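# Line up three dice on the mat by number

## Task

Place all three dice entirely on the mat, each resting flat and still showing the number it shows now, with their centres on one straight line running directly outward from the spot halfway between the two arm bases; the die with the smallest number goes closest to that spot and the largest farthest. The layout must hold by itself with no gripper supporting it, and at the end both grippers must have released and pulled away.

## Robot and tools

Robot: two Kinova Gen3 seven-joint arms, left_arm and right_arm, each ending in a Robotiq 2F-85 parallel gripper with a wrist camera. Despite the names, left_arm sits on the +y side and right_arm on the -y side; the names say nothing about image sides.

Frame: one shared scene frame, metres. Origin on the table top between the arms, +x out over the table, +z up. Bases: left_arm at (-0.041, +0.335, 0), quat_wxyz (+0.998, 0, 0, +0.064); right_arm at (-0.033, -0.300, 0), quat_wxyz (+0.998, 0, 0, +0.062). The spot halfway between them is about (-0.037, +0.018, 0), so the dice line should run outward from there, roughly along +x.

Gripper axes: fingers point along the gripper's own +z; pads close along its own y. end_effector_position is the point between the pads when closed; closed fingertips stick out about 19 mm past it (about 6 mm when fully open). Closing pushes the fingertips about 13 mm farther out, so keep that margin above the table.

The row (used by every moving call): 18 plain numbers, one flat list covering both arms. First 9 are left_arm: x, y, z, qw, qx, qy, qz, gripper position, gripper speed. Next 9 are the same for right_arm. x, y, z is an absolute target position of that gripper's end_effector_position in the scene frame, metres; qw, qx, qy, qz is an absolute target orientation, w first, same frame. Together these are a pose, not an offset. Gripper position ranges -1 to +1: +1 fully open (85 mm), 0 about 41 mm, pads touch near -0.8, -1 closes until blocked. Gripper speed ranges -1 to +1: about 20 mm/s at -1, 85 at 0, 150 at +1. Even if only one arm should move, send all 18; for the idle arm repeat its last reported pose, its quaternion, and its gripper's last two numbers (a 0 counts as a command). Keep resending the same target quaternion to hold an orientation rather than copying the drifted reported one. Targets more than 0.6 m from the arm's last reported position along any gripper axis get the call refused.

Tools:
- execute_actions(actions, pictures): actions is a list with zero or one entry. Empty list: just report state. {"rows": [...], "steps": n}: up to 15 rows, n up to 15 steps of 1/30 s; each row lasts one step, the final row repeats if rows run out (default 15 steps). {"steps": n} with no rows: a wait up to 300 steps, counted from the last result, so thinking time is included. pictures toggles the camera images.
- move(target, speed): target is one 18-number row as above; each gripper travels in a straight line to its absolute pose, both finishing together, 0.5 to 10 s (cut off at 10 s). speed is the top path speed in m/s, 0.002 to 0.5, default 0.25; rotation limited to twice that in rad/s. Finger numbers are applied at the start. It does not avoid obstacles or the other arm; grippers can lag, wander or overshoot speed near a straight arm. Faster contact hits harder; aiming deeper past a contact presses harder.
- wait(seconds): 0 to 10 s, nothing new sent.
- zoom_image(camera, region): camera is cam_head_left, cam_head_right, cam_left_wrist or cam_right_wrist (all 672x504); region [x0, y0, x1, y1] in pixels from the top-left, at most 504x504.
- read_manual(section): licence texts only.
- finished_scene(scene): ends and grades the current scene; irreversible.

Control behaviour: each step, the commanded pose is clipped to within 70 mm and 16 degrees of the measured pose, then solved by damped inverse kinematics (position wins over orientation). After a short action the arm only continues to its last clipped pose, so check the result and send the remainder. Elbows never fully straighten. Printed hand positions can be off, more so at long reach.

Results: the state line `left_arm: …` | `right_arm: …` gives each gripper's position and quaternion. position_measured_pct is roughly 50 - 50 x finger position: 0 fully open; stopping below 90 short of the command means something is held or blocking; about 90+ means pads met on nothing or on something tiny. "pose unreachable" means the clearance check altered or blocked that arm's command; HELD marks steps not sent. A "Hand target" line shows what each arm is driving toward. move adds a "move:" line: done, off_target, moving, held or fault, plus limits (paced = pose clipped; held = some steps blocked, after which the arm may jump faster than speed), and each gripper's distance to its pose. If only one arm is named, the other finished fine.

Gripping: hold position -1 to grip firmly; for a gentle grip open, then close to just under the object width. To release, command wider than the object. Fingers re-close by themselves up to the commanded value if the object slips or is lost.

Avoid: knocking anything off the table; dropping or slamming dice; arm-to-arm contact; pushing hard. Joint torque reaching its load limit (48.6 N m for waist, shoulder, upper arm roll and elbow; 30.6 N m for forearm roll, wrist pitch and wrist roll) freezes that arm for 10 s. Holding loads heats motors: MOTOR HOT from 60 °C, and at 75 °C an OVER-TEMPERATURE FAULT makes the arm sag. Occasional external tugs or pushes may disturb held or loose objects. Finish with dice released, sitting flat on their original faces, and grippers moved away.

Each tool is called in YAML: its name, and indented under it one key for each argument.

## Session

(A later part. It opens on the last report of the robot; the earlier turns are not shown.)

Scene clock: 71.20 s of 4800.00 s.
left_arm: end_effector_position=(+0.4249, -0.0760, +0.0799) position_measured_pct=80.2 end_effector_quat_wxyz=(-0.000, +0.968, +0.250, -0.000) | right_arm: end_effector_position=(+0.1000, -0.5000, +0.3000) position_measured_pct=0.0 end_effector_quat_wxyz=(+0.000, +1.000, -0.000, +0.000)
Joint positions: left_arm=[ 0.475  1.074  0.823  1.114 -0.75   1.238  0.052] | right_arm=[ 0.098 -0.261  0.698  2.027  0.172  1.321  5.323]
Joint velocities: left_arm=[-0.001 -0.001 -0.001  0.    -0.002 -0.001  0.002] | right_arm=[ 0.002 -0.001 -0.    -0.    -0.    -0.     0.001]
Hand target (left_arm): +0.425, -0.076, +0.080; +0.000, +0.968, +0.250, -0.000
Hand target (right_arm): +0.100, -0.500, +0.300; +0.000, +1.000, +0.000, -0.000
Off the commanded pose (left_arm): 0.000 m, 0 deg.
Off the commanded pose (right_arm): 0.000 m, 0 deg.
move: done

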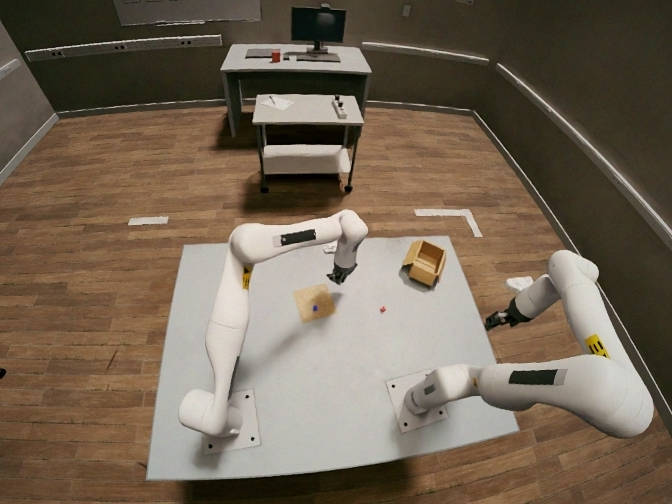

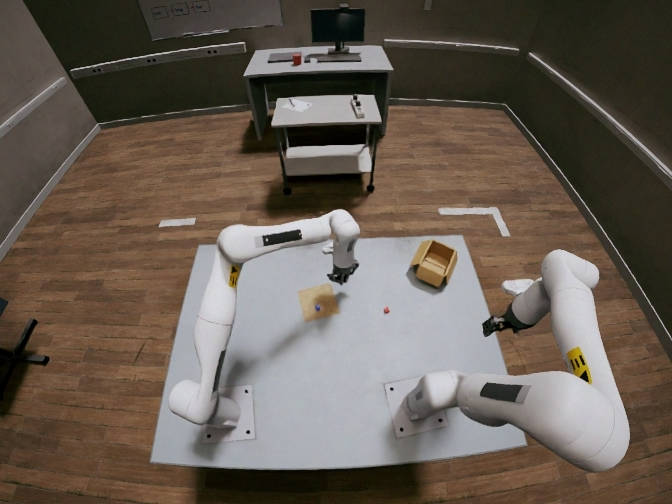

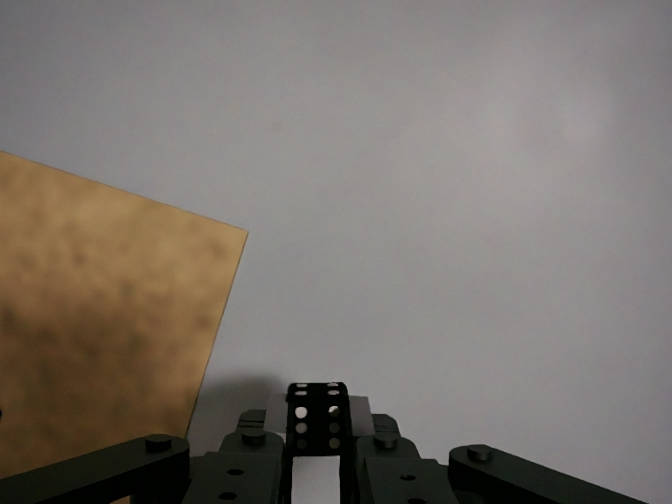

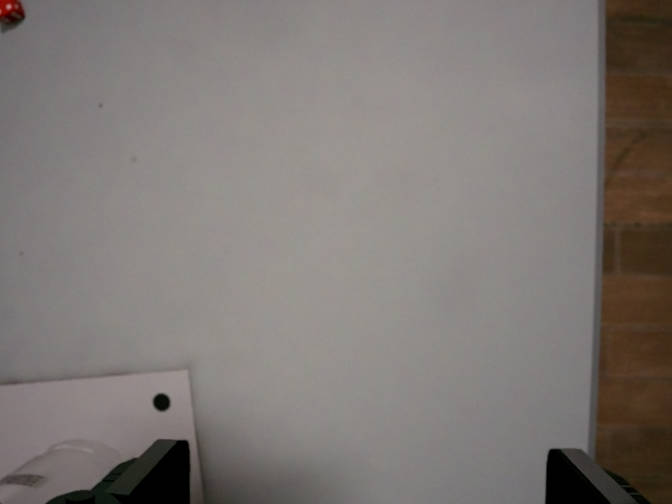

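move:
  target: [0.4105,0.028,0.08,0,1,0.01,0,-1,0,0.1,-0.5,0.3,0,1,0,0,1,0]
  speed: 0.15

move:
  target: [0.4105,0.028,0.026,0,1,0.01,0,-1,0,0.1,-0.5,0.3,0,1,0,0,1,0]
  speed: 0.04

move:
  target: [0.4105,0.028,0.026,0,1,0.01,0,0.2,0,0.1,-0.5,0.3,0,1,0,0,1,0]

move:
  target: [0.316,-0.215,0.2,0,1,0,0,1,0,0.1,-0.5,0.3,0,1,0,0,1,0]

Scene clock: 79.17 s of 4800.00 s.
left_arm: end_effector_position=(+0.4098, +0.0277, +0.0798) position_measured_pct=80.2 end_effector_quat_wxyz=(-0.000, +1.000, +0.010, -0.000) | right_arm: end_effector_position=(+0.1000, -0.5000, +0.3000) position_measured_pct=0.0 end_effector_quat_wxyz=(+0.000, +1.000, -0.000, +0.000)
Joint positions: left_arm=[ 0.204  0.983  0.94   1.467 -0.84   1.126 -0.377] | right_arm=[ 0.098 -0.261  0.698  2.027  0.172  1.321  5.323]
Joint velocities: left_arm=[-0.007 -0.004 -0.002  0.002 -0.001  0.    -0.001] | right_arm=[ 0.002 -0.001  0.    -0.    -0.001  0.    -0.001]
Hand target (left_arm): +0.410, +0.028, +0.080; -0.000, +1.000, +0.010, +0.000
Hand target (right_arm): +0.100, -0.500, +0.300; +0.000, +1.000, +0.000, -0.000
Off the commanded pose (left_arm): 0.001 m, 0 deg.
Off the commanded pose (right_arm): 0.000 m, 0 deg.
After step 90, 3.07 s passed at rest.
move: done

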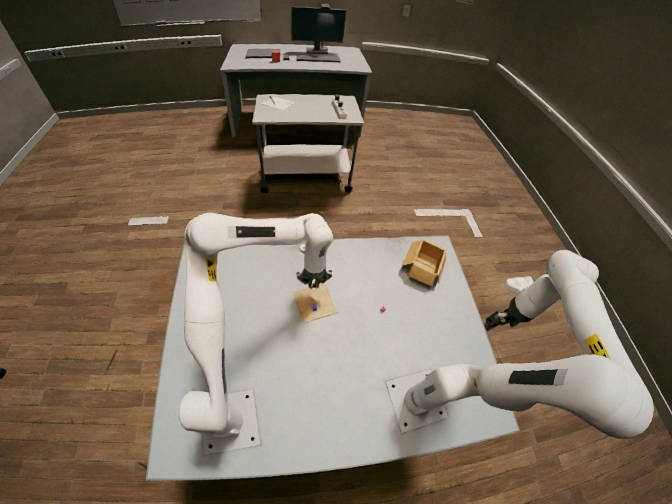

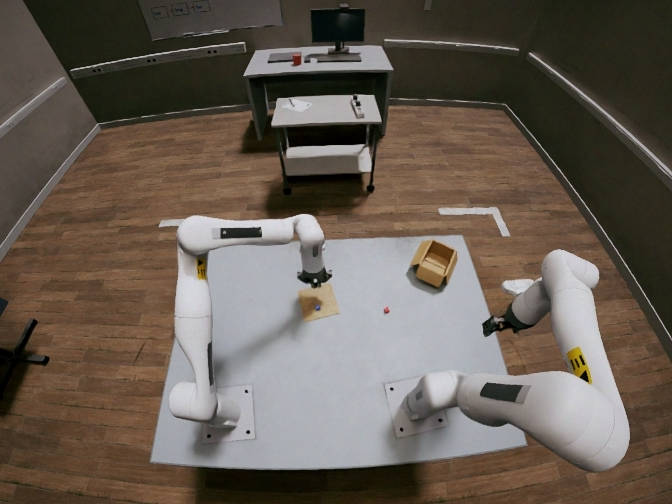

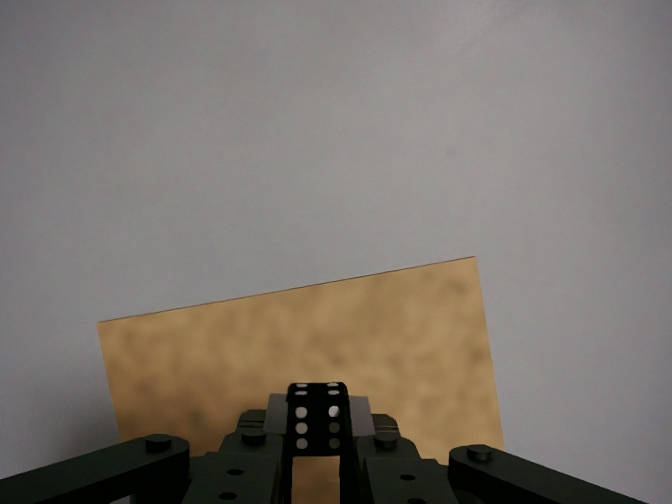

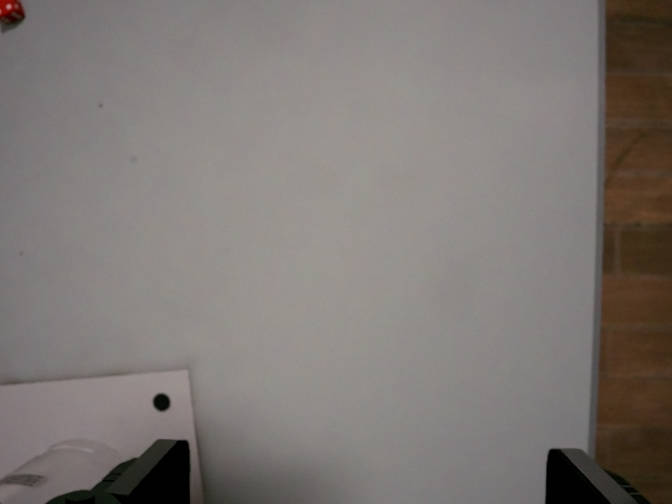

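Scene clock: 80.73 s of 4800.00 s.
left_arm: end_effector_position=(+0.4109, +0.0279, +0.0270) position_measured_pct=80.2 end_effector_quat_wxyz=(+0.000, +1.000, +0.010, +0.001) | right_arm: end_effector_position=(+0.1000, -0.5000, +0.3000) position_measured_pct=0.0 end_effector_quat_wxyz=(+0.000, +1.000, -0.000, +0.000)
Joint positions: left_arm=[ 0.223  1.057  0.884  1.497 -0.906  1.029 -0.335] | right_arm=[ 0.098 -0.261  0.698  2.027  0.172  1.321  5.323]
Joint velocities: left_arm=[ 0.    -0.    -0.002  0.     0.001  0.001  0.   ] | right_arm=[ 0.001  0.    -0.    -0.002  0.001 -0.    -0.   ]
Hand target (left_arm): +0.411, +0.028, +0.026; -0.000, +1.000, +0.010, +0.000
Hand target (right_arm): +0.100, -0.500, +0.300; +0.000, +1.000, +0.000, -0.000
Off the commanded pose (left_arm): 0.001 m, 0 deg.
Off the commanded pose (right_arm): 0.000 m, 0 deg.
move: done

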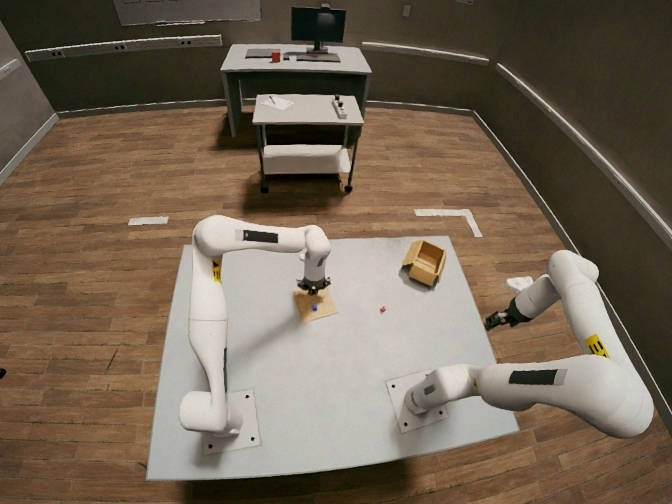

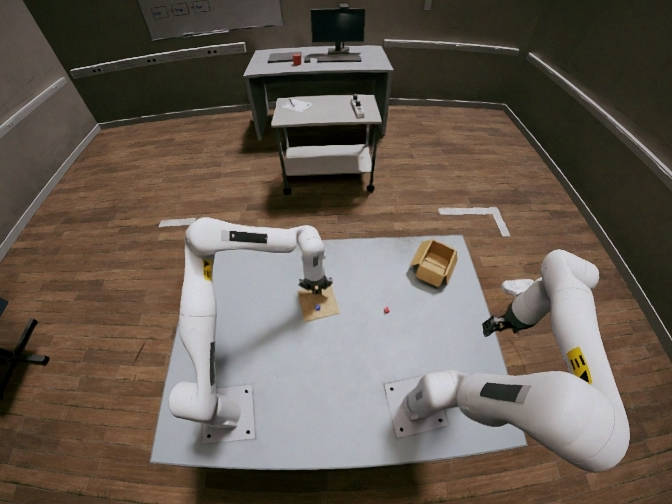

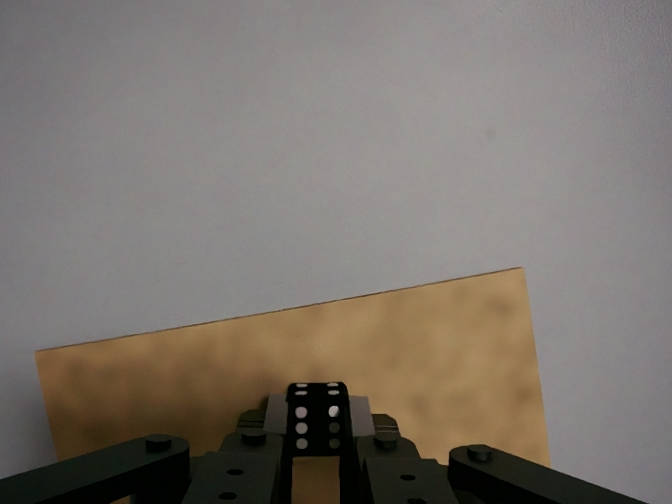

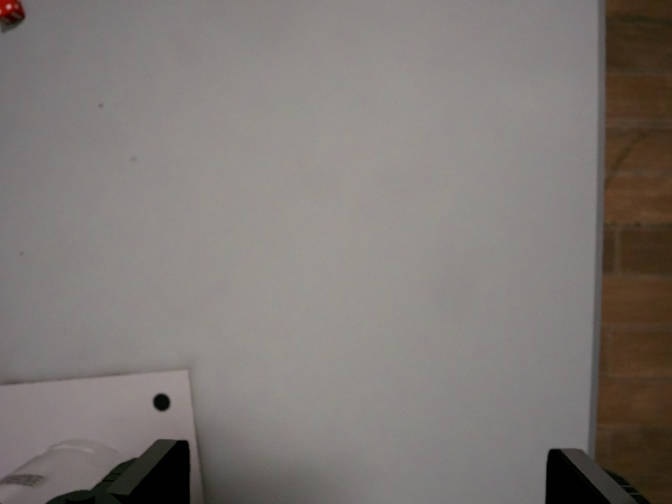

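Scene clock: 81.57 s of 4800.00 s.
left_arm: end_effector_position=(+0.4105, +0.0280, +0.0260) position_measured_pct=40.1 end_effector_quat_wxyz=(+0.000, +1.000, +0.010, +0.000) | right_arm: end_effector_position=(+0.1000, -0.5000, +0.3000) position_measured_pct=0.0 end_effector_quat_wxyz=(+0.000, +1.000, -0.000, +0.000)
Joint positions: left_arm=[ 0.223  1.059  0.884  1.498 -0.905  1.029 -0.336] | right_arm=[ 0.098 -0.261  0.698  2.027  0.172  1.321  5.323]
Joint velocities: left_arm=[-0.    -0.     0.002 -0.001 -0.001 -0.001 -0.   ] | right_arm=[-0.001  0.    -0.    -0.    -0.002  0.     0.001]
Hand target (left_arm): +0.411, +0.028, +0.026; +0.000, +1.000, +0.010, -0.000
Hand target (right_arm): +0.100, -0.500, +0.300; +0.000, +1.000, +0.000, -0.000
Off the commanded pose (left_arm): 0.000 m, 0 deg.
Off the commanded pose (right_arm): 0.000 m, 0 deg.
move: done

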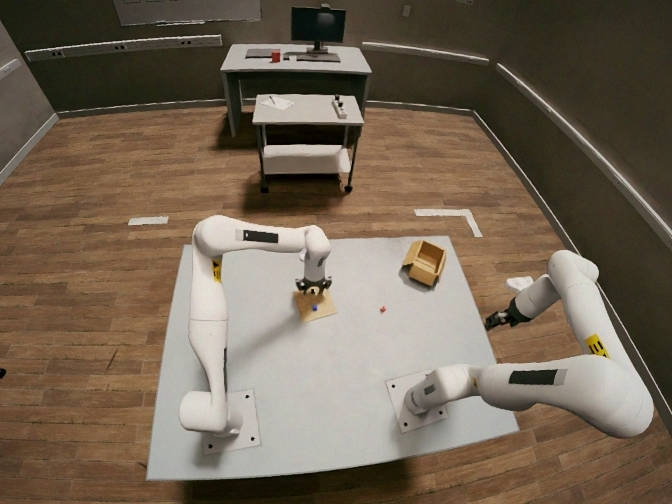

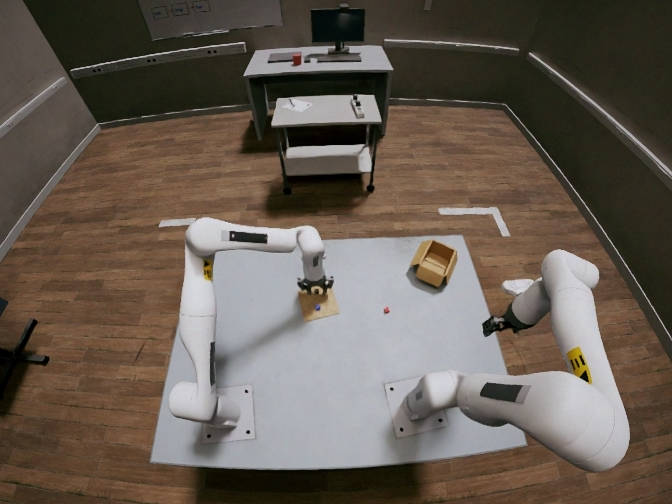

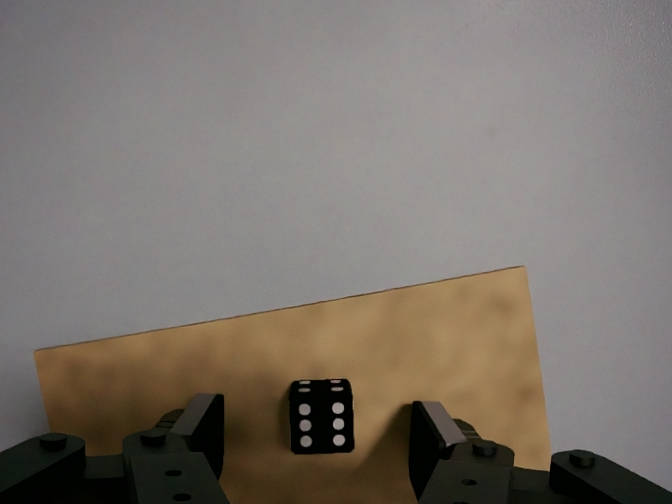

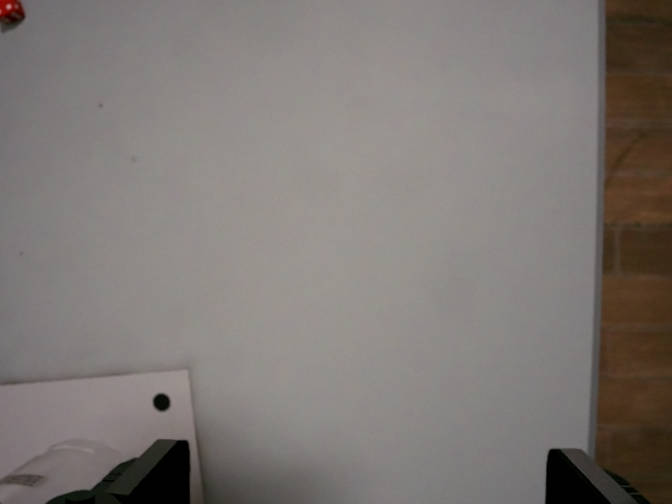

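Scene clock: 83.33 s of 4800.00 s.
left_arm: end_effector_position=(+0.3177, -0.2149, +0.2006) position_measured_pct=0.0 end_effector_quat_wxyz=(+0.000, +1.000, -0.000, +0.001) | right_arm: end_effector_position=(+0.1000, -0.5000, +0.3000) position_measured_pct=0.0 end_effector_quat_wxyz=(+0.000, +1.000, -0.000, +0.000)
Joint positions: left_arm=[ 0.837  1.061  0.938  0.701 -0.783  1.61  -0.314] | right_arm=[ 0.098 -0.261  0.698  2.027  0.172  1.321  5.323]
Joint velocities: left_arm=[ 0.015  0.009 -0.    -0.008 -0.001  0.002 -0.001] | right_arm=[ 0.001 -0.     0.     0.     0.001  0.    -0.   ]
Hand target (left_arm): +0.317, -0.215, +0.200; +0.000, +1.000, -0.001, +0.000
Hand target (right_arm): +0.100, -0.500, +0.300; +0.000, +1.000, +0.000, -0.000
Off the commanded pose (left_arm): 0.002 m, 0 deg.
Off the commanded pose (right_arm): 0.000 m, 0 deg.
move: done

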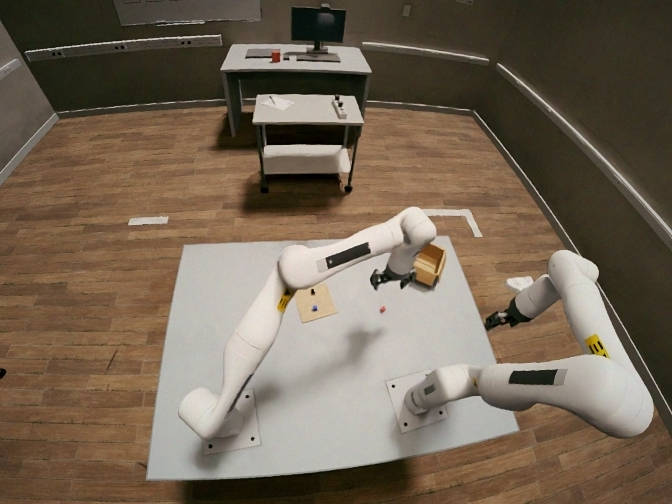

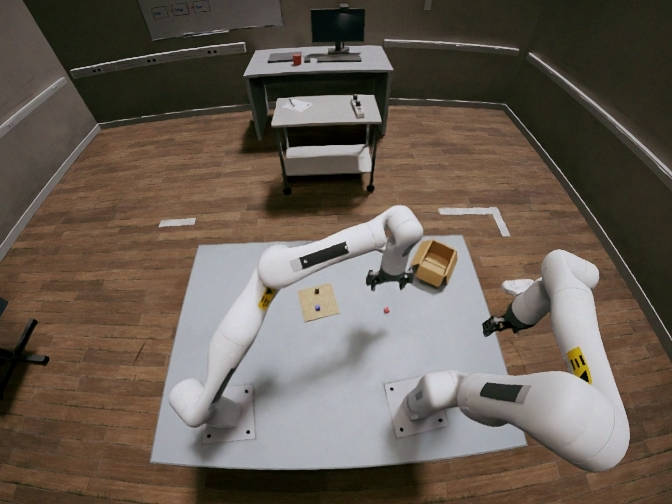

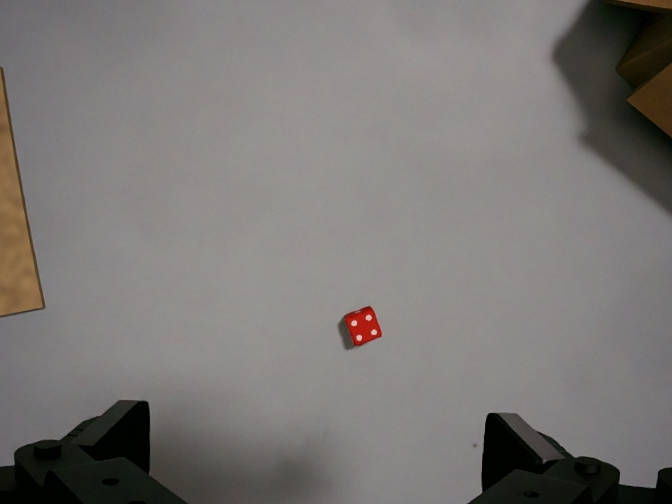

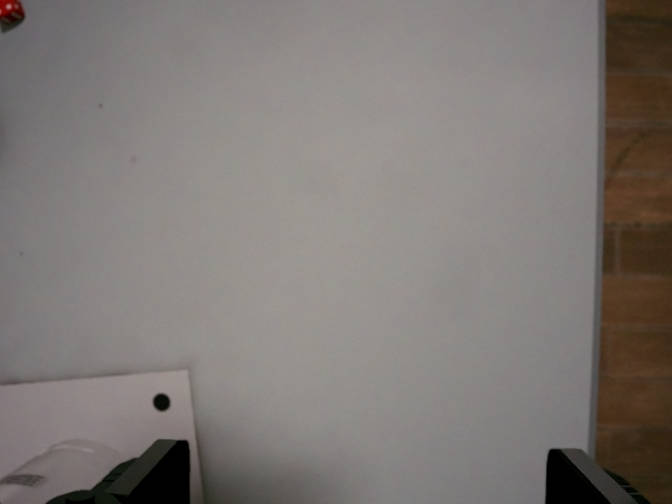

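move:
  target: [0.318,-0.238,0.07,0,0.989,0.148,0,1,0,0.1,-0.5,0.3,0,1,0,0,1,0]

Scene clock: 87.37 s of 4800.00 s.
left_arm: end_effector_position=(+0.3182, -0.2379, +0.0702) position_measured_pct=0.0 end_effector_quat_wxyz=(+0.000, +0.989, +0.148, -0.000) | right_arm: end_effector_position=(+0.1000, -0.5000, +0.3000) position_measured_pct=0.0 end_effector_quat_wxyz=(+0.000, +1.000, -0.000, +0.000)
Joint positions: left_arm=[ 0.855  1.213  0.853  0.788 -0.802  1.38   0.03 ] | right_arm=[ 0.098 -0.261  0.698  2.027  0.172  1.321  5.323]
Joint velocities: left_arm=[ 0.002  0.003 -0.001 -0.     0.     0.    -0.   ] | right_arm=[-0.003  0.    -0.     0.    -0.001 -0.    -0.001]
Hand target (left_arm): +0.318, -0.238, +0.070; -0.000, +0.989, +0.148, -0.000
Hand target (right_arm): +0.100, -0.500, +0.300; +0.000, +1.000, +0.000, -0.000
Off the commanded pose (left_arm): 0.000 m, 0 deg.
Off the commanded pose (right_arm): 0.000 m, 0 deg.
After step 90, 0.07 s passed at rest.
move: done

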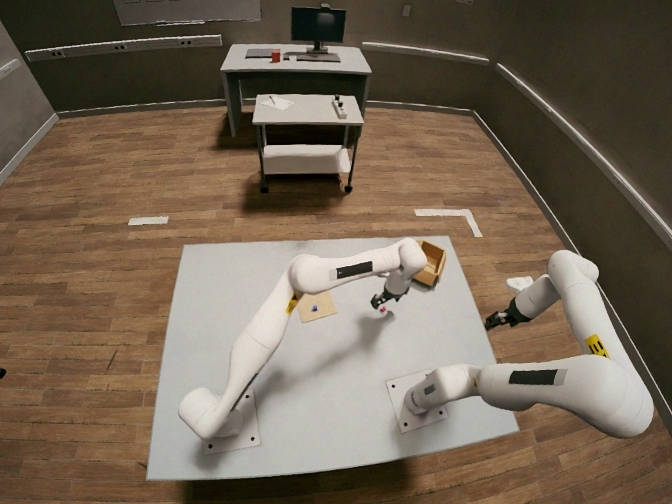

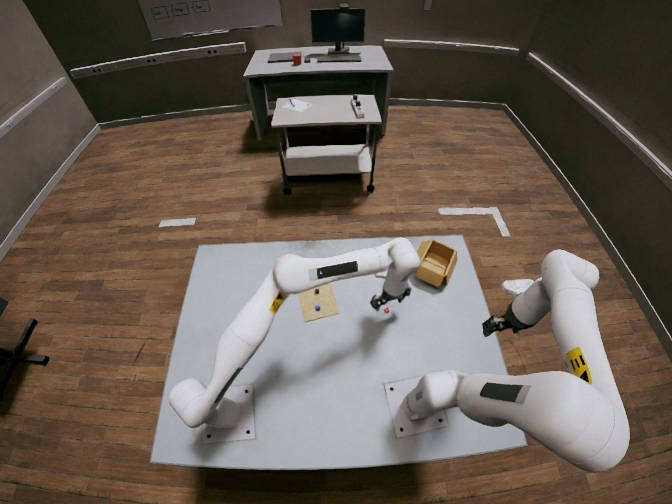

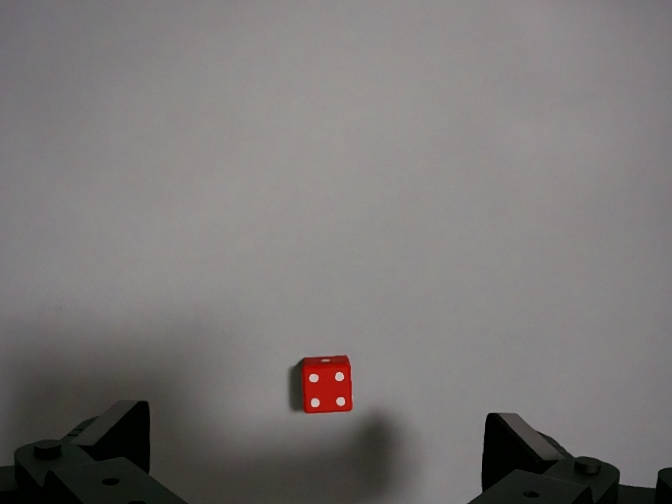

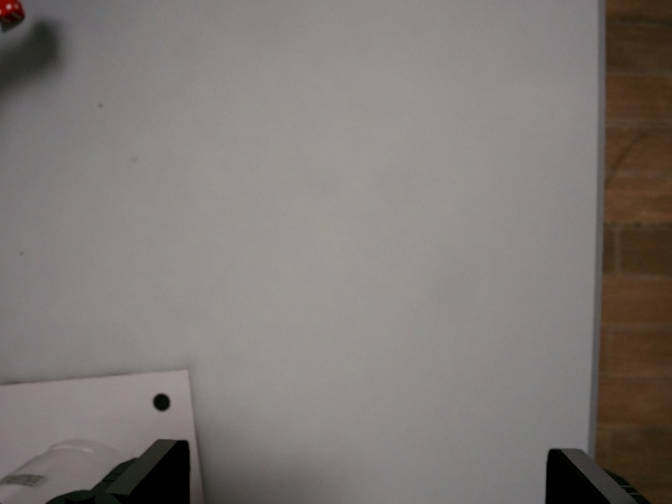

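move:
  target: [0.319,-0.241,0.023,0,0.989,0.148,0,1,0,0.1,-0.5,0.3,0,1,0,0,1,0]
  speed: 0.06

move:
  target: [0.319,-0.241,0.023,0,0.989,0.148,0,-1,0,0.1,-0.5,0.3,0,1,0,0,1,0]

move:
  target: [0.319,-0.241,0.09,0,0.989,0.148,0,-1,0,0.1,-0.5,0.3,0,1,0,0,1,0]
  speed: 0.1

Scene clock: 93.47 s of 4800.00 s.
left_arm: end_effector_position=(+0.3191, -0.2410, +0.0231) position_measured_pct=0.0 end_effector_quat_wxyz=(+0.000, +0.989, +0.148, +0.000) | right_arm: end_effector_position=(+0.1000, -0.5000, +0.3000) position_measured_pct=0.0 end_effector_quat_wxyz=(+0.000, +1.000, -0.000, +0.000)
Joint positions: left_arm=[ 0.858  1.276  0.834  0.802 -0.825  1.308  0.042] | right_arm=[ 0.098 -0.261  0.698  2.027  0.172  1.321  5.323]
Joint velocities: left_arm=[ 0.001  0.002  0.003  0.     0.001 -0.    -0.001] | right_arm=[ 0.001  0.001 -0.     0.002  0.001  0.    -0.001]
Hand target (left_arm): +0.319, -0.241, +0.023; +0.000, +0.989, +0.148, -0.000
Hand target (right_arm): +0.100, -0.500, +0.300; +0.000, +1.000, +0.000, -0.000
Off the commanded pose (left_arm): 0.000 m, 0 deg.
Off the commanded pose (right_arm): 0.000 m, 0 deg.
After step 90, 2.03 s passed at rest.
move: done

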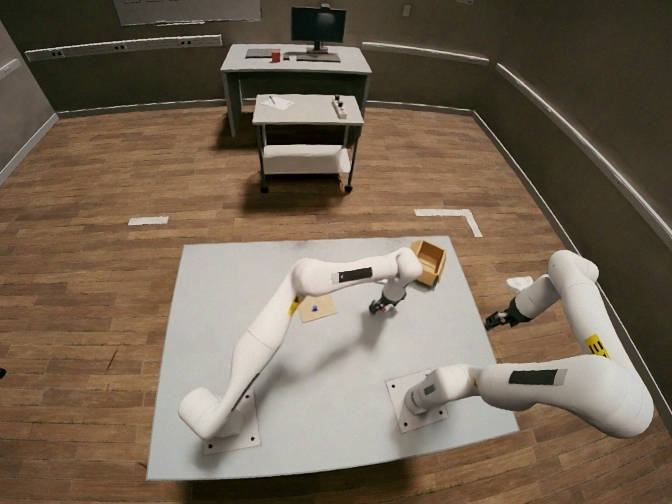

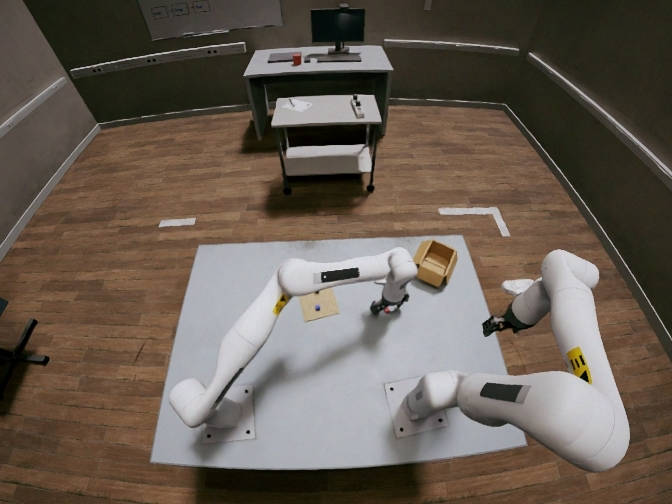

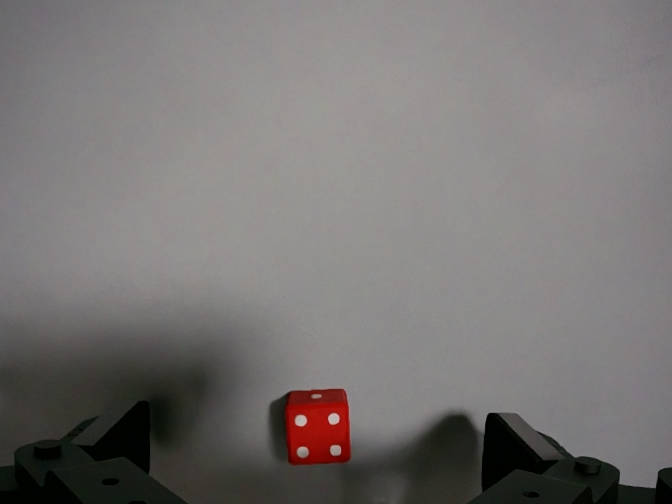

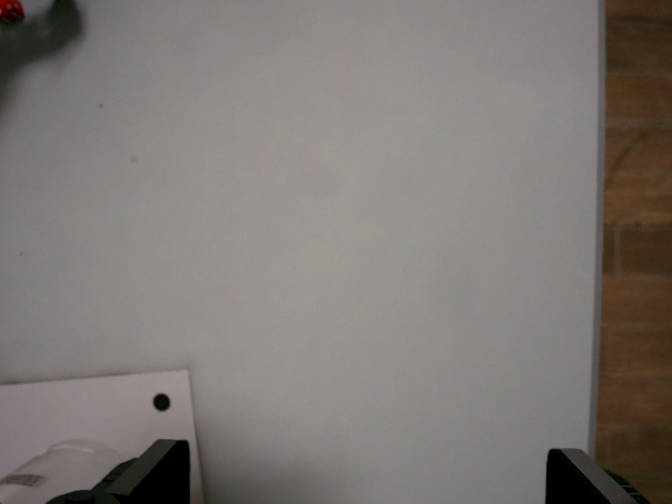

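Scene clock: 94.67 s of 4800.00 s.
left_arm: end_effector_position=(+0.3191, -0.2411, +0.0234) position_measured_pct=79.8 end_effector_quat_wxyz=(+0.000, +0.989, +0.148, +0.000) | right_arm: end_effector_position=(+0.1000, -0.5000, +0.3000) position_measured_pct=0.0 end_effector_quat_wxyz=(+0.000, +1.000, -0.000, +0.000)
Joint positions: left_arm=[ 0.858  1.275  0.835  0.802 -0.825  1.308  0.042] | right_arm=[ 0.098 -0.261  0.698  2.027  0.172  1.321  5.323]
Joint velocities: left_arm=[ 0.001  0.    -0.002 -0.    -0.001 -0.    -0.   ] | right_arm=[-0.001 -0.001  0.     0.     0.    -0.     0.001]
Hand target (left_arm): +0.319, -0.241, +0.023; -0.000, +0.989, +0.148, +0.000
Hand target (right_arm): +0.100, -0.500, +0.300; +0.000, +1.000, +0.000, -0.000
Off the commanded pose (left_arm): 0.000 m, 0 deg.
Off the commanded pose (right_arm): 0.000 m, 0 deg.
move: done

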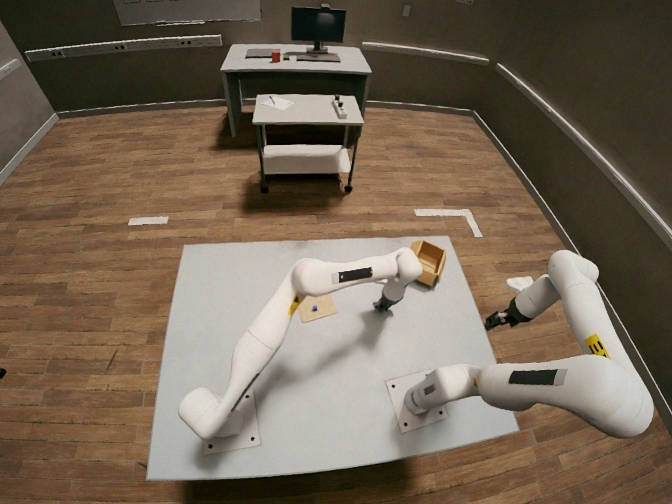

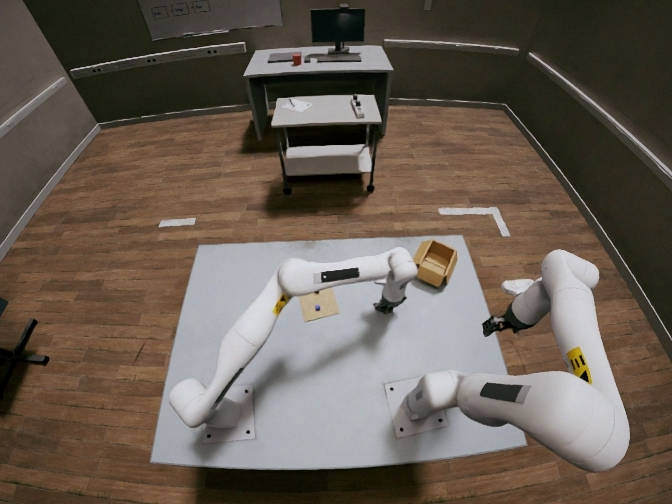

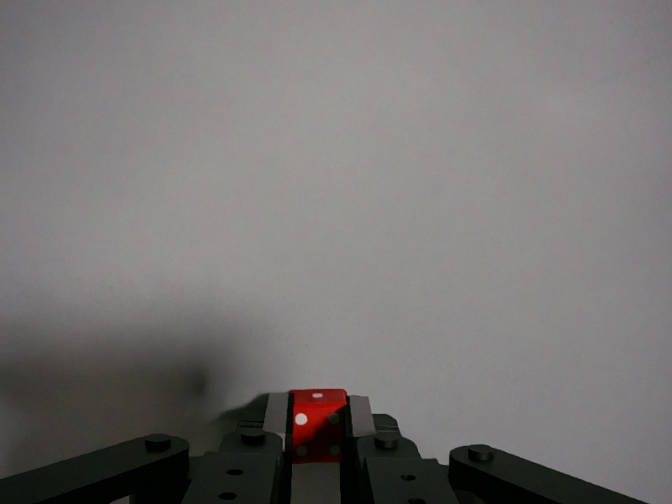

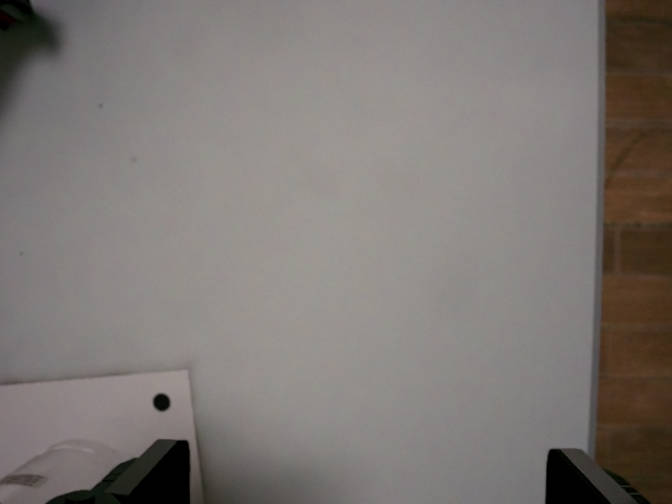

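Scene clock: 95.63 s of 4800.00 s.
left_arm: end_effector_position=(+0.3190, -0.2410, +0.0900) position_measured_pct=79.8 end_effector_quat_wxyz=(+0.000, +0.989, +0.148, +0.000) | right_arm: end_effector_position=(+0.1000, -0.5000, +0.3000) position_measured_pct=0.0 end_effector_quat_wxyz=(+0.000, +1.000, -0.000, +0.000)
Joint positions: left_arm=[ 0.869  1.2    0.86   0.742 -0.795  1.427  0.011] | right_arm=[ 0.098 -0.261  0.698  2.027  0.172  1.321  5.323]
Joint velocities: left_arm=[ 0.001  0.002 -0.001 -0.001 -0.002 -0.     0.001] | right_arm=[-0.     0.002 -0.     0.001 -0.001  0.    -0.001]
Hand target (left_arm): +0.319, -0.241, +0.090; +0.000, +0.989, +0.148, +0.000
Hand target (right_arm): +0.100, -0.500, +0.300; +0.000, +1.000, +0.000, -0.000
Off the commanded pose (left_arm): 0.000 m, 0 deg.
Off the commanded pose (right_arm): 0.000 m, 0 deg.
move: done

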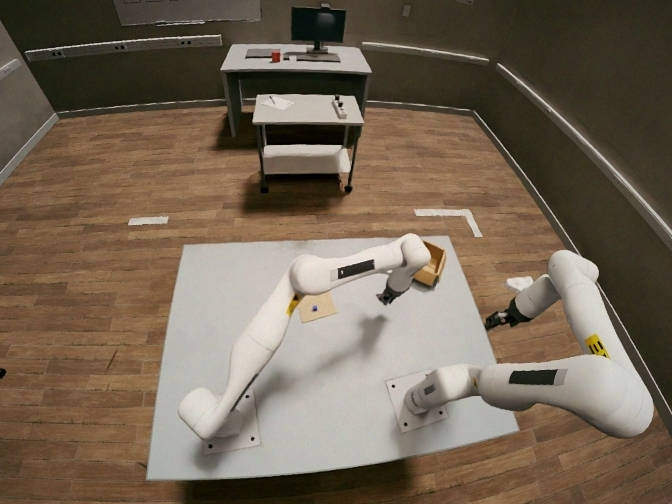

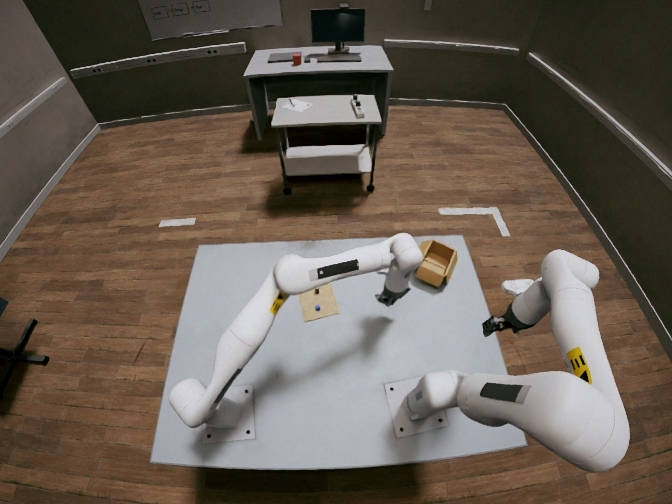

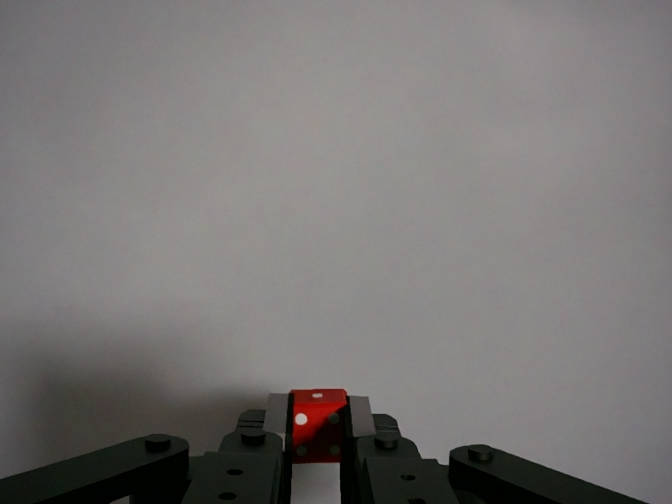

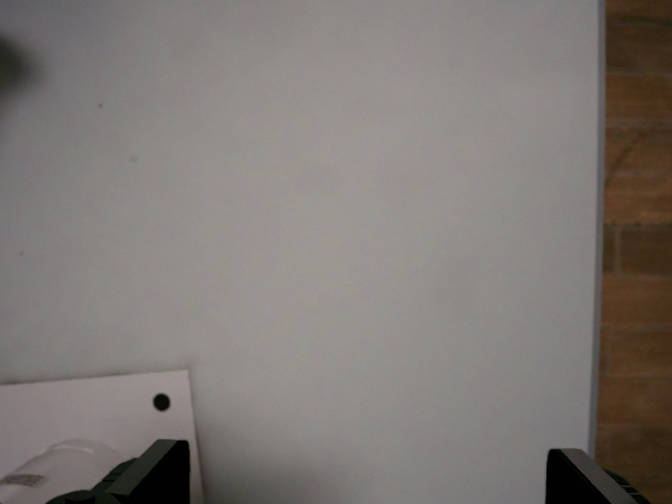

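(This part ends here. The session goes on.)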